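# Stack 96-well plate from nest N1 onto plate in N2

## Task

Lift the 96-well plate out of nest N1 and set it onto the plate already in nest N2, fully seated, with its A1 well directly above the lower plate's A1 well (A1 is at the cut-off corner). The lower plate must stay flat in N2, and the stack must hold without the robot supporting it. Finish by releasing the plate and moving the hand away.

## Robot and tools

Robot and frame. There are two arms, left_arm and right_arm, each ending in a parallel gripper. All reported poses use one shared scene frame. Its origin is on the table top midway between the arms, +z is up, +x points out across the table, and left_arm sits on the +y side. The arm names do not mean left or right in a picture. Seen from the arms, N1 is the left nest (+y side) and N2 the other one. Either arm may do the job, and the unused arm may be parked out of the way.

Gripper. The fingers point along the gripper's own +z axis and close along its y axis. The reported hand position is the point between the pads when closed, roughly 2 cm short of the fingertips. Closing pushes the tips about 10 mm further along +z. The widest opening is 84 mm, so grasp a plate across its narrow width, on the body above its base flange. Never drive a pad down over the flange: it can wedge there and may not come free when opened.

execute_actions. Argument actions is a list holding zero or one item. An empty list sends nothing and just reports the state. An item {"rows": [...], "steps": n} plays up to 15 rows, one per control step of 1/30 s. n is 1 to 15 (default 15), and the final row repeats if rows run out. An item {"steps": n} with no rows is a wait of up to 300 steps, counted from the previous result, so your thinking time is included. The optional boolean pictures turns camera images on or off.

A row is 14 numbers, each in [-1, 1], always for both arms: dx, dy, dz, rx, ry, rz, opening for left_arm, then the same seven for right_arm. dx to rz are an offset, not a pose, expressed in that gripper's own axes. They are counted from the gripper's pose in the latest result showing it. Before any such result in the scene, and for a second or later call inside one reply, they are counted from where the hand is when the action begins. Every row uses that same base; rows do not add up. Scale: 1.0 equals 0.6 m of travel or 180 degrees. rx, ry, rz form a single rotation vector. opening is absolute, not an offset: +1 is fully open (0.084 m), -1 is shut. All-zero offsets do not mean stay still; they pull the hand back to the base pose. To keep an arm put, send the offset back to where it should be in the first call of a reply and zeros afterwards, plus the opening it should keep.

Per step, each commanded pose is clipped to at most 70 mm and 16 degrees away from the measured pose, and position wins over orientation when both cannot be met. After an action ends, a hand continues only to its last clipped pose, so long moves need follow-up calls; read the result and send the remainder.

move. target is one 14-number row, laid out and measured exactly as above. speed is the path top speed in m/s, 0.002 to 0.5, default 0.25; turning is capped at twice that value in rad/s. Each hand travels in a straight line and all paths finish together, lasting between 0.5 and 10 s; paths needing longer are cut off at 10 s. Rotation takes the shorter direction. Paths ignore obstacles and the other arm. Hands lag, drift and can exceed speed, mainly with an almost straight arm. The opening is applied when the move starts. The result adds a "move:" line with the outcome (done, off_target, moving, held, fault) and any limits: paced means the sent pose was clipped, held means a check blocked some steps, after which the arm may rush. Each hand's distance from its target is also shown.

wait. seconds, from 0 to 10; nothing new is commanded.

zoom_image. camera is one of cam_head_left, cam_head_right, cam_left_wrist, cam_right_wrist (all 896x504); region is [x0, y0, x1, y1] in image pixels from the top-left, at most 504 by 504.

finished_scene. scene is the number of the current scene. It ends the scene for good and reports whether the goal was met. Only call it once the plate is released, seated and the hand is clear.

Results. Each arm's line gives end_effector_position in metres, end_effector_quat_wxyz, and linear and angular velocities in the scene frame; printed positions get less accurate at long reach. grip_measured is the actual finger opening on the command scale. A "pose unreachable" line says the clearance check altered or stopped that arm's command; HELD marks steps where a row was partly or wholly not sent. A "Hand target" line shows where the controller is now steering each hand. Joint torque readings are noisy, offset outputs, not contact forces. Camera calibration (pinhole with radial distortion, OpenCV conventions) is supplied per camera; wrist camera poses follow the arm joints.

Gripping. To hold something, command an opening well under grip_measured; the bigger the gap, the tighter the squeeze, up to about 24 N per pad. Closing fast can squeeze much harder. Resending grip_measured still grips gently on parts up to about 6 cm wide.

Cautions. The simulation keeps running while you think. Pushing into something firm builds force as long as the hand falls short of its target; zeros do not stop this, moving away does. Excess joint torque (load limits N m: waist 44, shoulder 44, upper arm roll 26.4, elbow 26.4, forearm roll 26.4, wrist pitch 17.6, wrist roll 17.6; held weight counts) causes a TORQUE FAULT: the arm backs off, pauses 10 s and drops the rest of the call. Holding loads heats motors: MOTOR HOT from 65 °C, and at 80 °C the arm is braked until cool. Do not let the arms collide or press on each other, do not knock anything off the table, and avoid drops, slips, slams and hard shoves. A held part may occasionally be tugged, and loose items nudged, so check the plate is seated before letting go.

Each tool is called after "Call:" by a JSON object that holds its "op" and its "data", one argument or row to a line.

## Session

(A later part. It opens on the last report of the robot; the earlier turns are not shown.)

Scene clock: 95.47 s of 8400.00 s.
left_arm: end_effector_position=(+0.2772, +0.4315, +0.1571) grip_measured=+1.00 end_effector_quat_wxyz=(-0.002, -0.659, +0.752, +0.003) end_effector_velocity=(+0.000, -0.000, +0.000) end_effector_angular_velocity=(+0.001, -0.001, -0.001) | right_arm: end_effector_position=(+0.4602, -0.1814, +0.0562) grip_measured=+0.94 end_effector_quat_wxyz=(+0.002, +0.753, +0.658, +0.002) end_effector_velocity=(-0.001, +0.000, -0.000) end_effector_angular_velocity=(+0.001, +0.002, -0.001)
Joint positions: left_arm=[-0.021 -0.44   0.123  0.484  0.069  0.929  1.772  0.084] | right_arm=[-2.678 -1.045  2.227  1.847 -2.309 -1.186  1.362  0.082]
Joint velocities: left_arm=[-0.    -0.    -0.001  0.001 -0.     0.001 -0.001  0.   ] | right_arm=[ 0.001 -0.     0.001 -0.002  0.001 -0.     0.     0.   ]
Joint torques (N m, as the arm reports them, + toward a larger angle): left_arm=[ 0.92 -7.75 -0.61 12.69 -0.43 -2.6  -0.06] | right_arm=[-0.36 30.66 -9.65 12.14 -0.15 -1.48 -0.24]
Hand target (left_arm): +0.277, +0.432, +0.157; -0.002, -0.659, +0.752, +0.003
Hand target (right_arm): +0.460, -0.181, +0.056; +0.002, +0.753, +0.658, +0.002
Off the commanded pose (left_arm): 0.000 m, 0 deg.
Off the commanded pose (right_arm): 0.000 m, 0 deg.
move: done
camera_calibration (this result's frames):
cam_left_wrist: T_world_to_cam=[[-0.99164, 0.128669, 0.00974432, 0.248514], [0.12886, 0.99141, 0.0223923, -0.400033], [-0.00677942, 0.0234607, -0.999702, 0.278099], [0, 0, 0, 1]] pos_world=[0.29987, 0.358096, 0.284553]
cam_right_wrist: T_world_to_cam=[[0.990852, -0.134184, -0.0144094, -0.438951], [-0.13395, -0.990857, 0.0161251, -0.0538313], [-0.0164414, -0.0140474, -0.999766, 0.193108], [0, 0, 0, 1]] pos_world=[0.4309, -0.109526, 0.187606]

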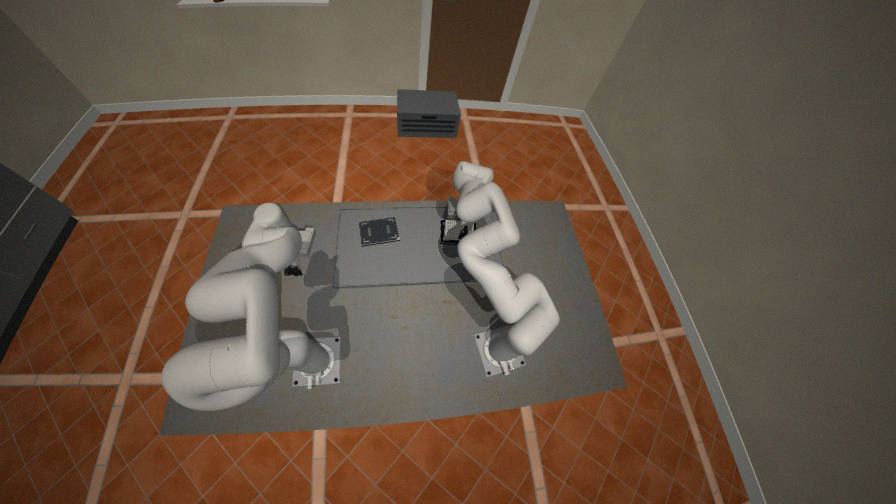

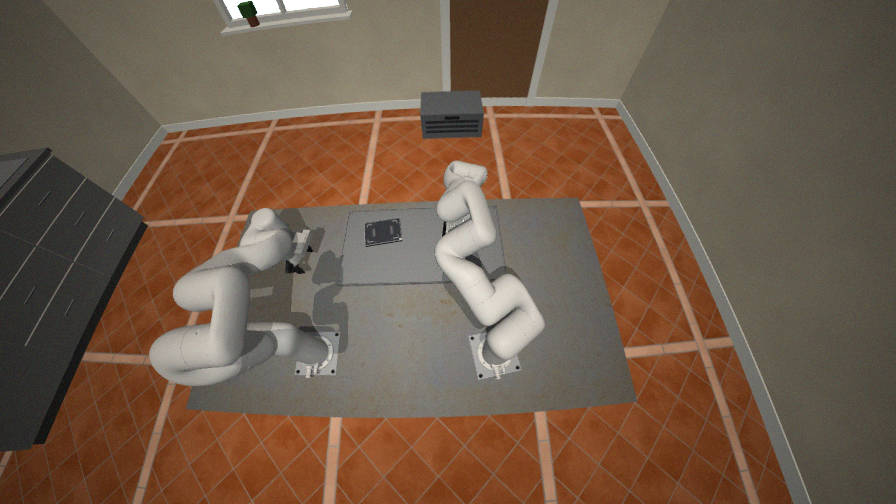

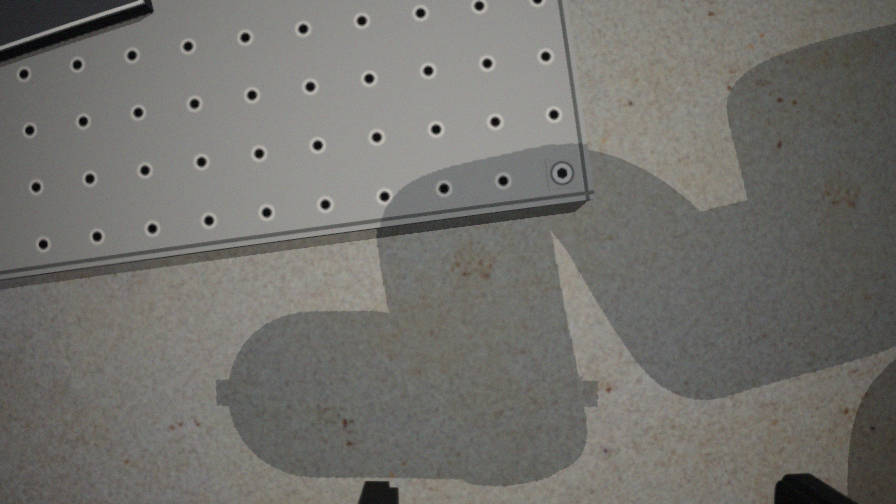

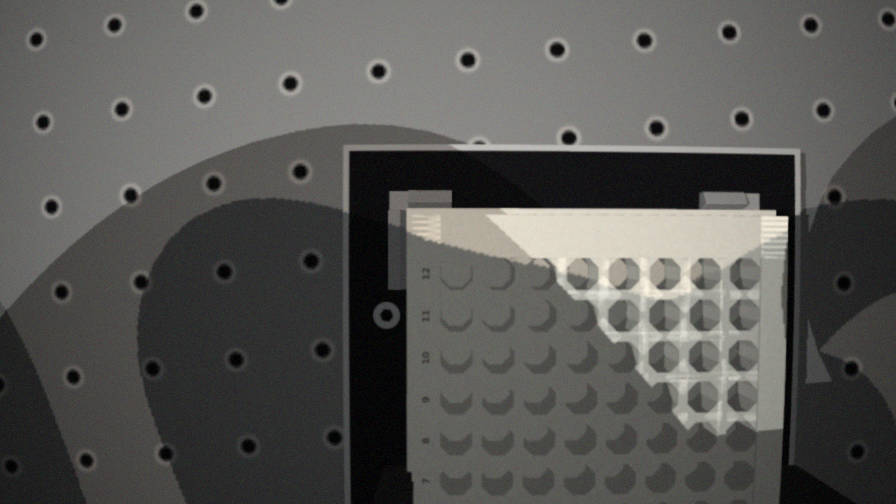

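No contact yet and already past the rim height.

Call:
{"op": "move", "data": {
  "target": [0,0,0,0,0,0,1,0,0,0.002,0,0,0,0.2],
  "speed": 0.003
}}

Call:
{"op": "move", "data": {
  "target": [0,0,0,0,0,0,1,0,0,0,0,0,0,1]
}}

Call:
{"op": "move", "data": {
  "target": [0,0,0,0,0,0,1,0,0,-0.05,0,0,0,1],
  "speed": 0.05
}}

Call:
{"op": "move", "data": {
  "target": [0,0,0,0,0,0,1,-0.15,-0.15,-0.1,0,0,0,1],
  "speed": 0.2
}}

Scene clock: 99.90 s of 8400.00 s.
left_arm: end_effector_position=(+0.2772, +0.4315, +0.1571) grip_measured=+1.00 end_effector_quat_wxyz=(-0.002, -0.659, +0.752, +0.003) end_effector_velocity=(-0.000, +0.000, -0.000) end_effector_angular_velocity=(-0.000, +0.001, +0.001) | right_arm: end_effector_position=(+0.4603, -0.1814, +0.0557) grip_measured=+0.94 end_effector_quat_wxyz=(+0.002, +0.753, +0.658, +0.003) end_effector_velocity=(-0.000, +0.000, -0.000) end_effector_angular_velocity=(+0.000, +0.002, -0.000)
Joint positions: left_arm=[-0.021 -0.44   0.123  0.484  0.069  0.929  1.772  0.084] | right_arm=[-2.678 -1.045  2.227  1.846 -2.308 -1.185  1.362  0.082]
Joint velocities: left_arm=[ 0.    -0.     0.001  0.     0.     0.001 -0.     0.   ] | right_arm=[ 0.    -0.001 -0.    -0.001  0.001 -0.001 -0.001  0.   ]
Joint torques (N m, as the arm reports them, + toward a larger angle): left_arm=[ 0.79 -7.51 -0.73 12.57 -0.46 -2.59 -0.13] | right_arm=[-0.6  25.89 -8.2  10.8   0.37  0.71 -0.42]
Hand target (left_arm): +0.277, +0.432, +0.157; -0.002, -0.659, +0.752, +0.003
Hand target (right_arm): +0.460, -0.181, +0.055; +0.002, +0.753, +0.658, +0.002
Off the commanded pose (left_arm): 0.000 m, 0 deg.
Off the commanded pose (right_arm): 0.001 m, 0 deg.
After step 90, 0.73 s passed at rest.
move: done
camera_calibration (this result's frames):
cam_left_wrist: T_world_to_cam=[[-0.99164, 0.128669, 0.00974413, 0.248514], [0.128859, 0.99141, 0.0223922, -0.400033], [-0.00677924, 0.0234606, -0.999702, 0.278099], [0, 0, 0, 1]] pos_world=[0.29987, 0.358096, 0.284553]
cam_right_wrist: T_world_to_cam=[[0.990865, -0.134105, -0.0142502, -0.439018], [-0.133878, -0.990871, 0.0158246, -0.0538284], [-0.0162423, -0.0137722, -0.999773, 0.192563], [0, 0, 0, 1]] pos_world=[0.430929, -0.109559, 0.187115]

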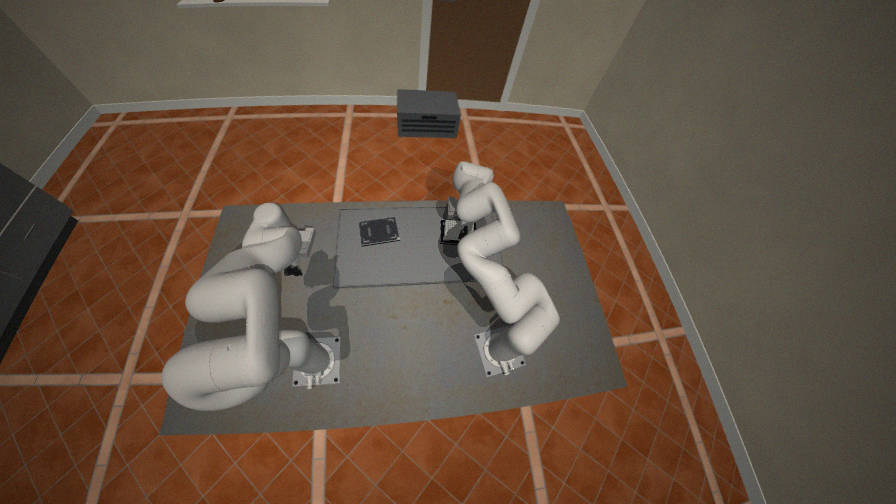

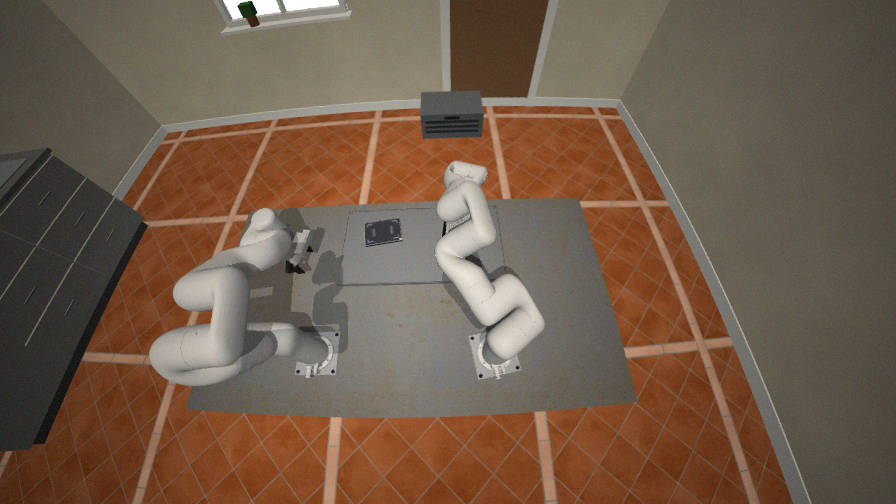

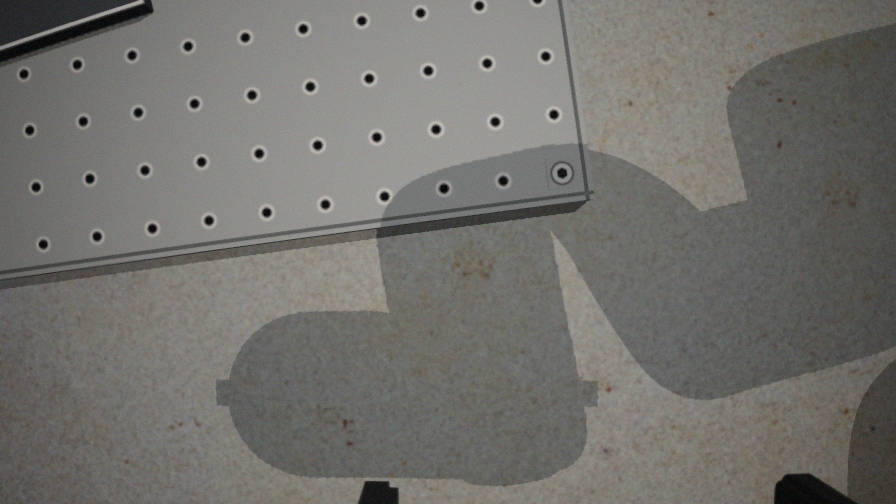

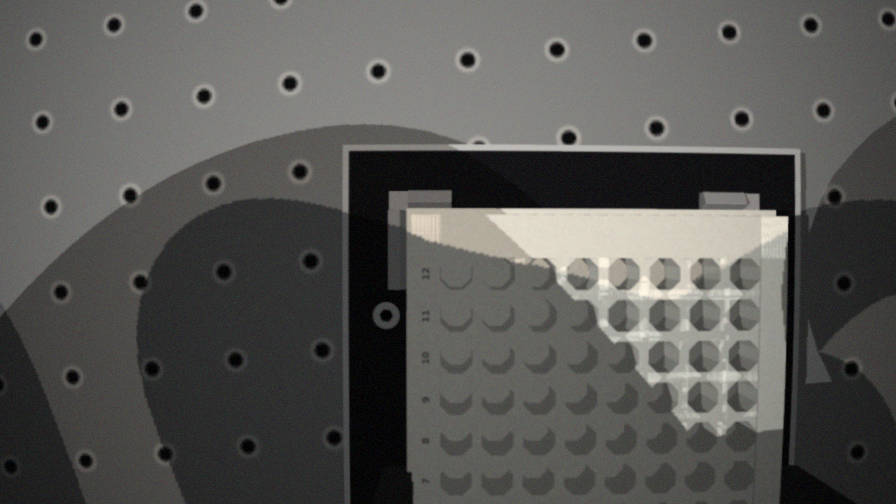

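Scene clock: 100.47 s of 8400.00 s.
left_arm: end_effector_position=(+0.2772, +0.4315, +0.1571) grip_measured=+1.00 end_effector_quat_wxyz=(-0.002, -0.659, +0.752, +0.003) end_effector_velocity=(-0.000, +0.000, +0.000) end_effector_angular_velocity=(-0.000, -0.000, +0.002) | right_arm: end_effector_position=(+0.4602, -0.1815, +0.0549) grip_measured=+1.00 end_effector_quat_wxyz=(+0.002, +0.753, +0.657, +0.002) end_effector_velocity=(-0.001, -0.000, +0.000) end_effector_angular_velocity=(+0.000, +0.005, -0.000)
Joint positions: left_arm=[-0.021 -0.44   0.123  0.484  0.069  0.929  1.772  0.084] | right_arm=[-2.678 -1.046  2.228  1.846 -2.308 -1.184  1.362  0.084]
Joint velocities: left_arm=[ 0.    -0.     0.     0.    -0.    -0.    -0.002 -0.   ] | right_arm=[ 0.     0.001  0.    -0.001 -0.002 -0.004  0.     0.   ]
Joint torques (N m, as the arm reports them, + toward a larger angle): left_arm=[ 0.76 -7.75 -0.69 12.78 -0.52 -2.61 -0.19] | right_arm=[-0.53 29.46 -9.63 11.82 -0.43 -1.39 -0.3 ]
Hand target (left_arm): +0.277, +0.432, +0.157; -0.002, -0.659, +0.752, +0.003
Hand target (right_arm): +0.460, -0.181, +0.056; +0.002, +0.753, +0.658, +0.003
Off the commanded pose (left_arm): 0.000 m, 0 deg.
Off the commanded pose (right_arm): 0.001 m, 0 deg.
move: done
camera_calibration (this result's frames):
cam_left_wrist: T_world_to_cam=[[-0.99164, 0.128669, 0.00974413, 0.248514], [0.12886, 0.99141, 0.0223923, -0.400033], [-0.00677922, 0.0234608, -0.999702, 0.278099], [0, 0, 0, 1]] pos_world=[0.29987, 0.358096, 0.284553]
cam_right_wrist: T_world_to_cam=[[0.990838, -0.134259, -0.0146794, -0.438897], [-0.13402, -0.990846, 0.0162307, -0.0538397], [-0.0167241, -0.0141147, -0.999761, 0.192003], [0, 0, 0, 1]] pos_world=[0.430871, -0.109563, 0.186388]

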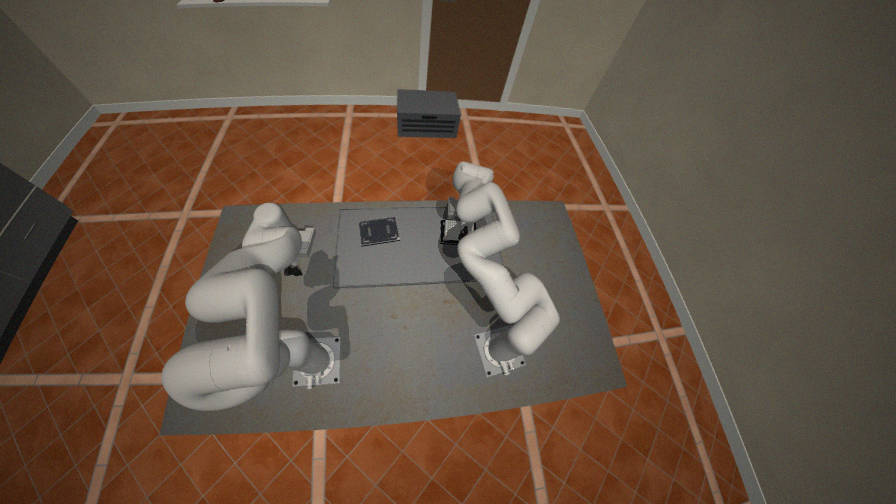

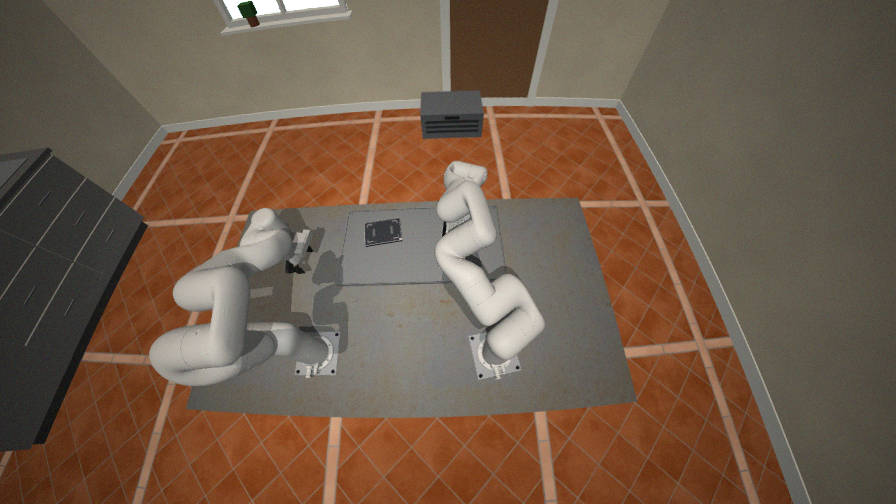

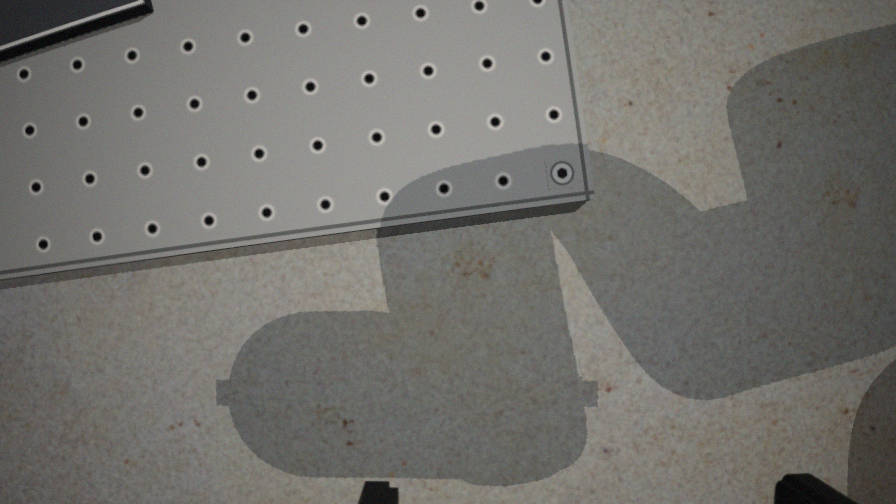

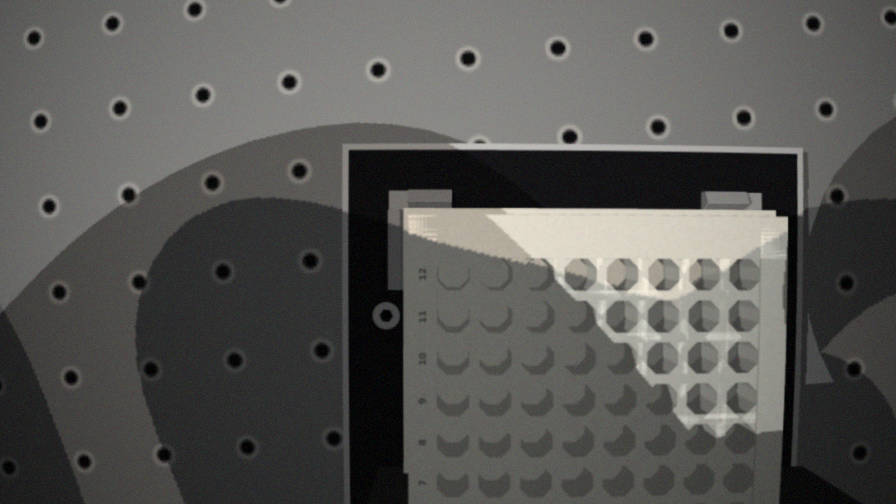

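Scene clock: 101.47 s of 8400.00 s.
left_arm: end_effector_position=(+0.2772, +0.4315, +0.1571) grip_measured=+1.00 end_effector_quat_wxyz=(-0.002, -0.659, +0.752, +0.003) end_effector_velocity=(+0.000, +0.000, +0.000) end_effector_angular_velocity=(-0.000, -0.000, +0.001) | right_arm: end_effector_position=(+0.4600, -0.1815, +0.0845) grip_measured=+1.00 end_effector_quat_wxyz=(+0.002, +0.753, +0.658, +0.002) end_effector_velocity=(-0.000, -0.000, +0.003) end_effector_angular_velocity=(+0.001, +0.002, -0.001)
Joint positions: left_arm=[-0.021 -0.44   0.123  0.484  0.069  0.929  1.772  0.084] | right_arm=[-2.672 -1.011  2.203  1.869 -2.332 -1.237  1.379  0.084]
Joint velocities: left_arm=[ 0.     0.     0.     0.     0.     0.    -0.001  0.   ] | right_arm=[-0.002  0.003 -0.001  0.004 -0.003 -0.008  0.002  0.   ]
Joint torques (N m, as the arm reports them, + toward a larger angle): left_arm=[ 0.78 -7.59 -0.67 12.69 -0.6  -2.54 -0.24] | right_arm=[-0.89 30.05 -9.72 12.55  0.07 -1.57 -0.47]
Hand target (left_arm): +0.277, +0.432, +0.157; -0.002, -0.659, +0.752, +0.003
Hand target (right_arm): +0.460, -0.181, +0.085; +0.002, +0.753, +0.658, +0.002
Off the commanded pose (left_arm): 0.000 m, 0 deg.
Off the commanded pose (right_arm): 0.000 m, 0 deg.
move: done
camera_calibration (this result's frames):
cam_left_wrist: T_world_to_cam=[[-0.99164, 0.128669, 0.00974399, 0.248514], [0.12886, 0.99141, 0.0223925, -0.400033], [-0.00677906, 0.0234609, -0.999702, 0.278099], [0, 0, 0, 1]] pos_world=[0.29987, 0.358096, 0.284553]
cam_right_wrist: T_world_to_cam=[[0.990841, -0.134218, -0.0148237, -0.438241], [-0.133975, -0.990851, 0.0163012, -0.0543617], [-0.016876, -0.0141659, -0.999757, 0.221636], [0, 0, 0, 1]] pos_world=[0.430684, -0.109545, 0.215972]

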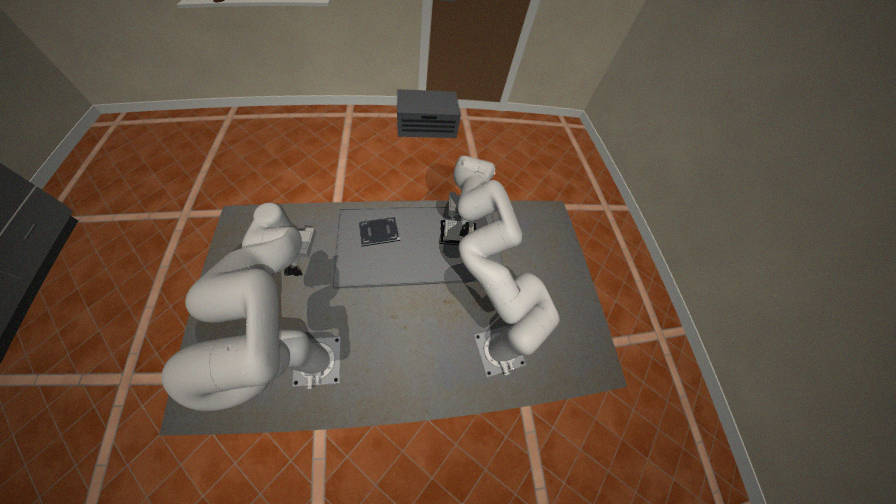

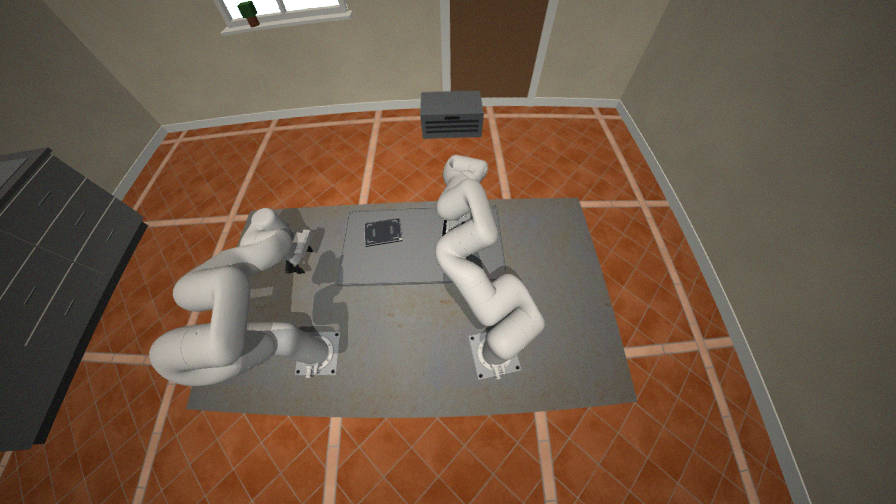

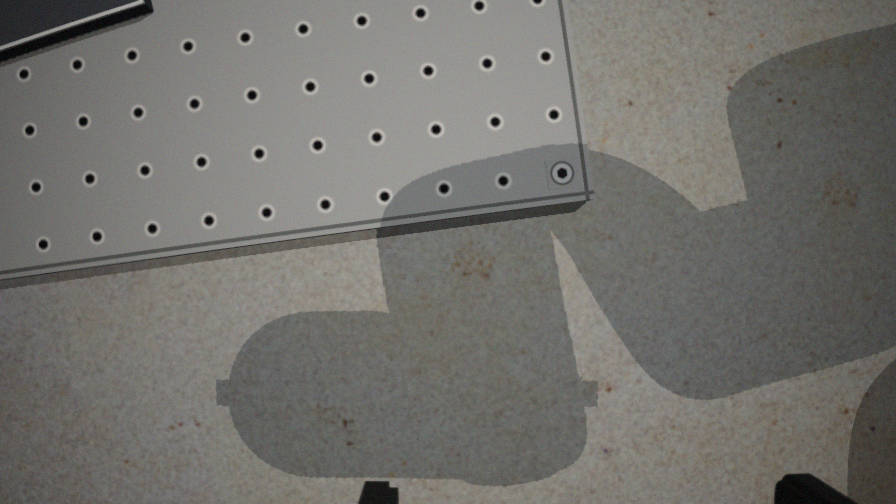

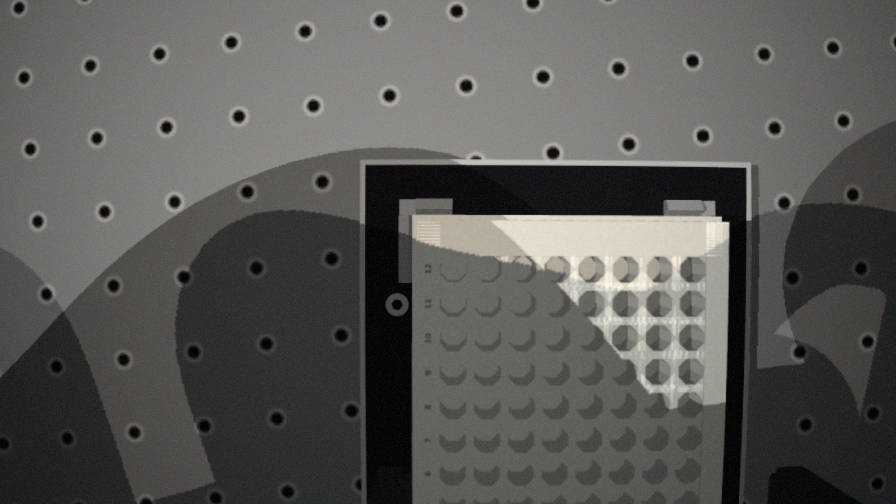

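Scene clock: 102.87 s of 8400.00 s.
left_arm: end_effector_position=(+0.2772, +0.4315, +0.1571) grip_measured=+1.00 end_effector_quat_wxyz=(-0.002, -0.659, +0.752, +0.003) end_effector_velocity=(-0.000, -0.000, -0.000) end_effector_angular_velocity=(+0.001, +0.001, -0.000) | right_arm: end_effector_position=(+0.3587, -0.2584, +0.1440) grip_measured=+1.00 end_effector_quat_wxyz=(+0.002, +0.754, +0.657, +0.002) end_effector_velocity=(-0.002, -0.002, +0.002) end_effector_angular_velocity=(-0.003, -0.004, -0.001)
Joint positions: left_arm=[-0.021 -0.44   0.123  0.484  0.069  0.929  1.772  0.084] | right_arm=[-2.488 -0.604  2.033  1.313 -2.531 -1.094  1.183  0.084]
Joint velocities: left_arm=[ 0.001 -0.    -0.002 -0.     0.     0.    -0.001 -0.   ] | right_arm=[ 0.008  0.01  -0.008 -0.009 -0.007  0.005  0.001 -0.   ]
Joint torques (N m, as the arm reports them, + toward a larger angle): left_arm=[ 0.54 -7.64 -0.66 12.62 -0.47 -2.57 -0.09] | right_arm=[-0.69 18.94 -8.23 14.32 -0.34 -1.35 -0.58]
Hand target (left_arm): +0.277, +0.432, +0.157; -0.002, -0.659, +0.752, +0.003
Hand target (right_arm): +0.359, -0.259, +0.144; +0.002, +0.754, +0.657, +0.002
Off the commanded pose (left_arm): 0.000 m, 0 deg.
Off the commanded pose (right_arm): 0.000 m, 0 deg.
move: done
camera_calibration (this result's frames):
cam_left_wrist: T_world_to_cam=[[-0.99164, 0.128669, 0.00974412, 0.248514], [0.128859, 0.99141, 0.0223926, -0.400033], [-0.00677919, 0.023461, -0.999702, 0.278099], [0, 0, 0, 1]] pos_world=[0.29987, 0.358096, 0.284553]
cam_right_wrist: T_world_to_cam=[[0.990763, -0.134751, -0.0152119, -0.347441], [-0.134499, -0.990776, 0.016505, -0.144993], [-0.0172956, -0.0143065, -0.999748, 0.278375], [0, 0, 0, 1]] pos_world=[0.329544, -0.186491, 0.275412]

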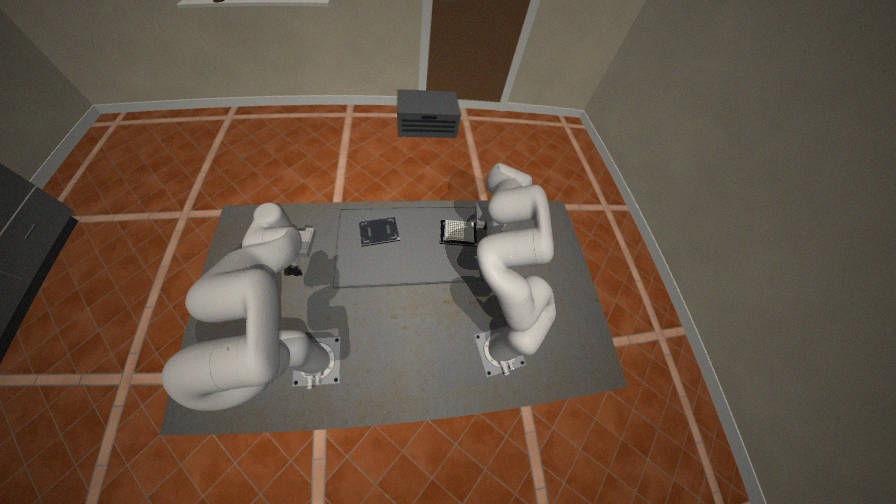

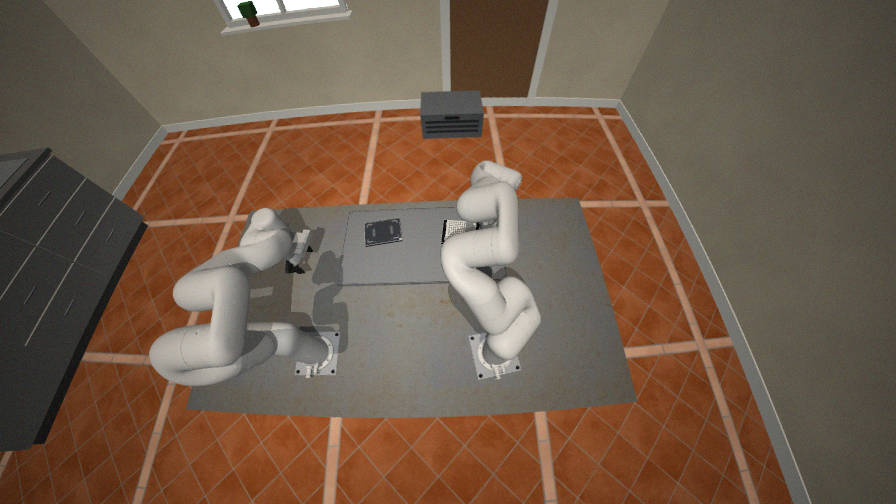

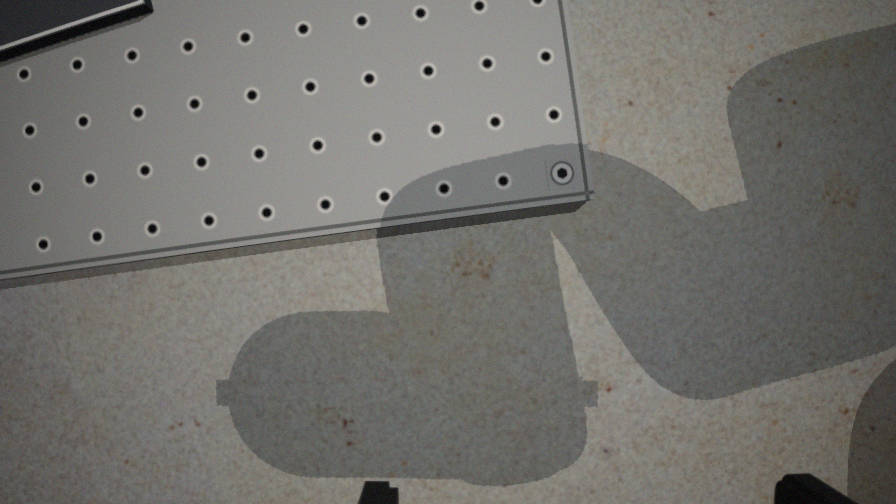

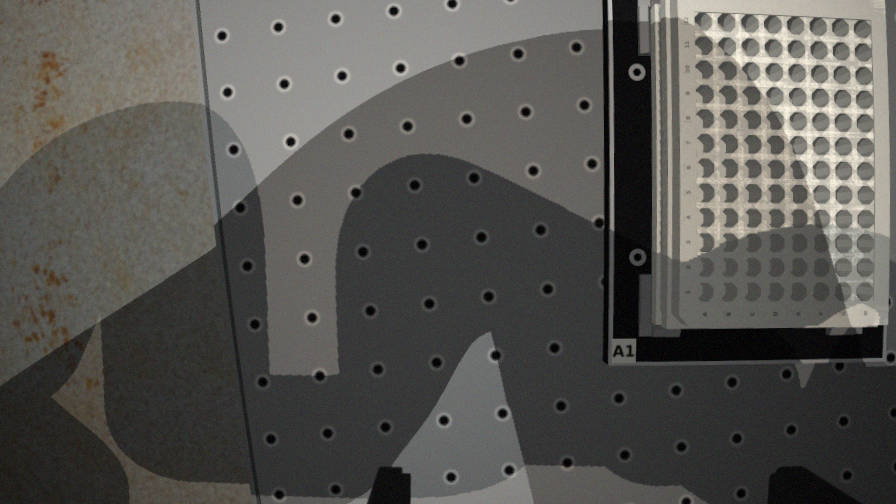

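Seated about 13 mm above the lower plate, so it is nested.

Call:
{"op": "finished_scene", "data": {
  "scene": 1
}}

The scene is finished: the task was done.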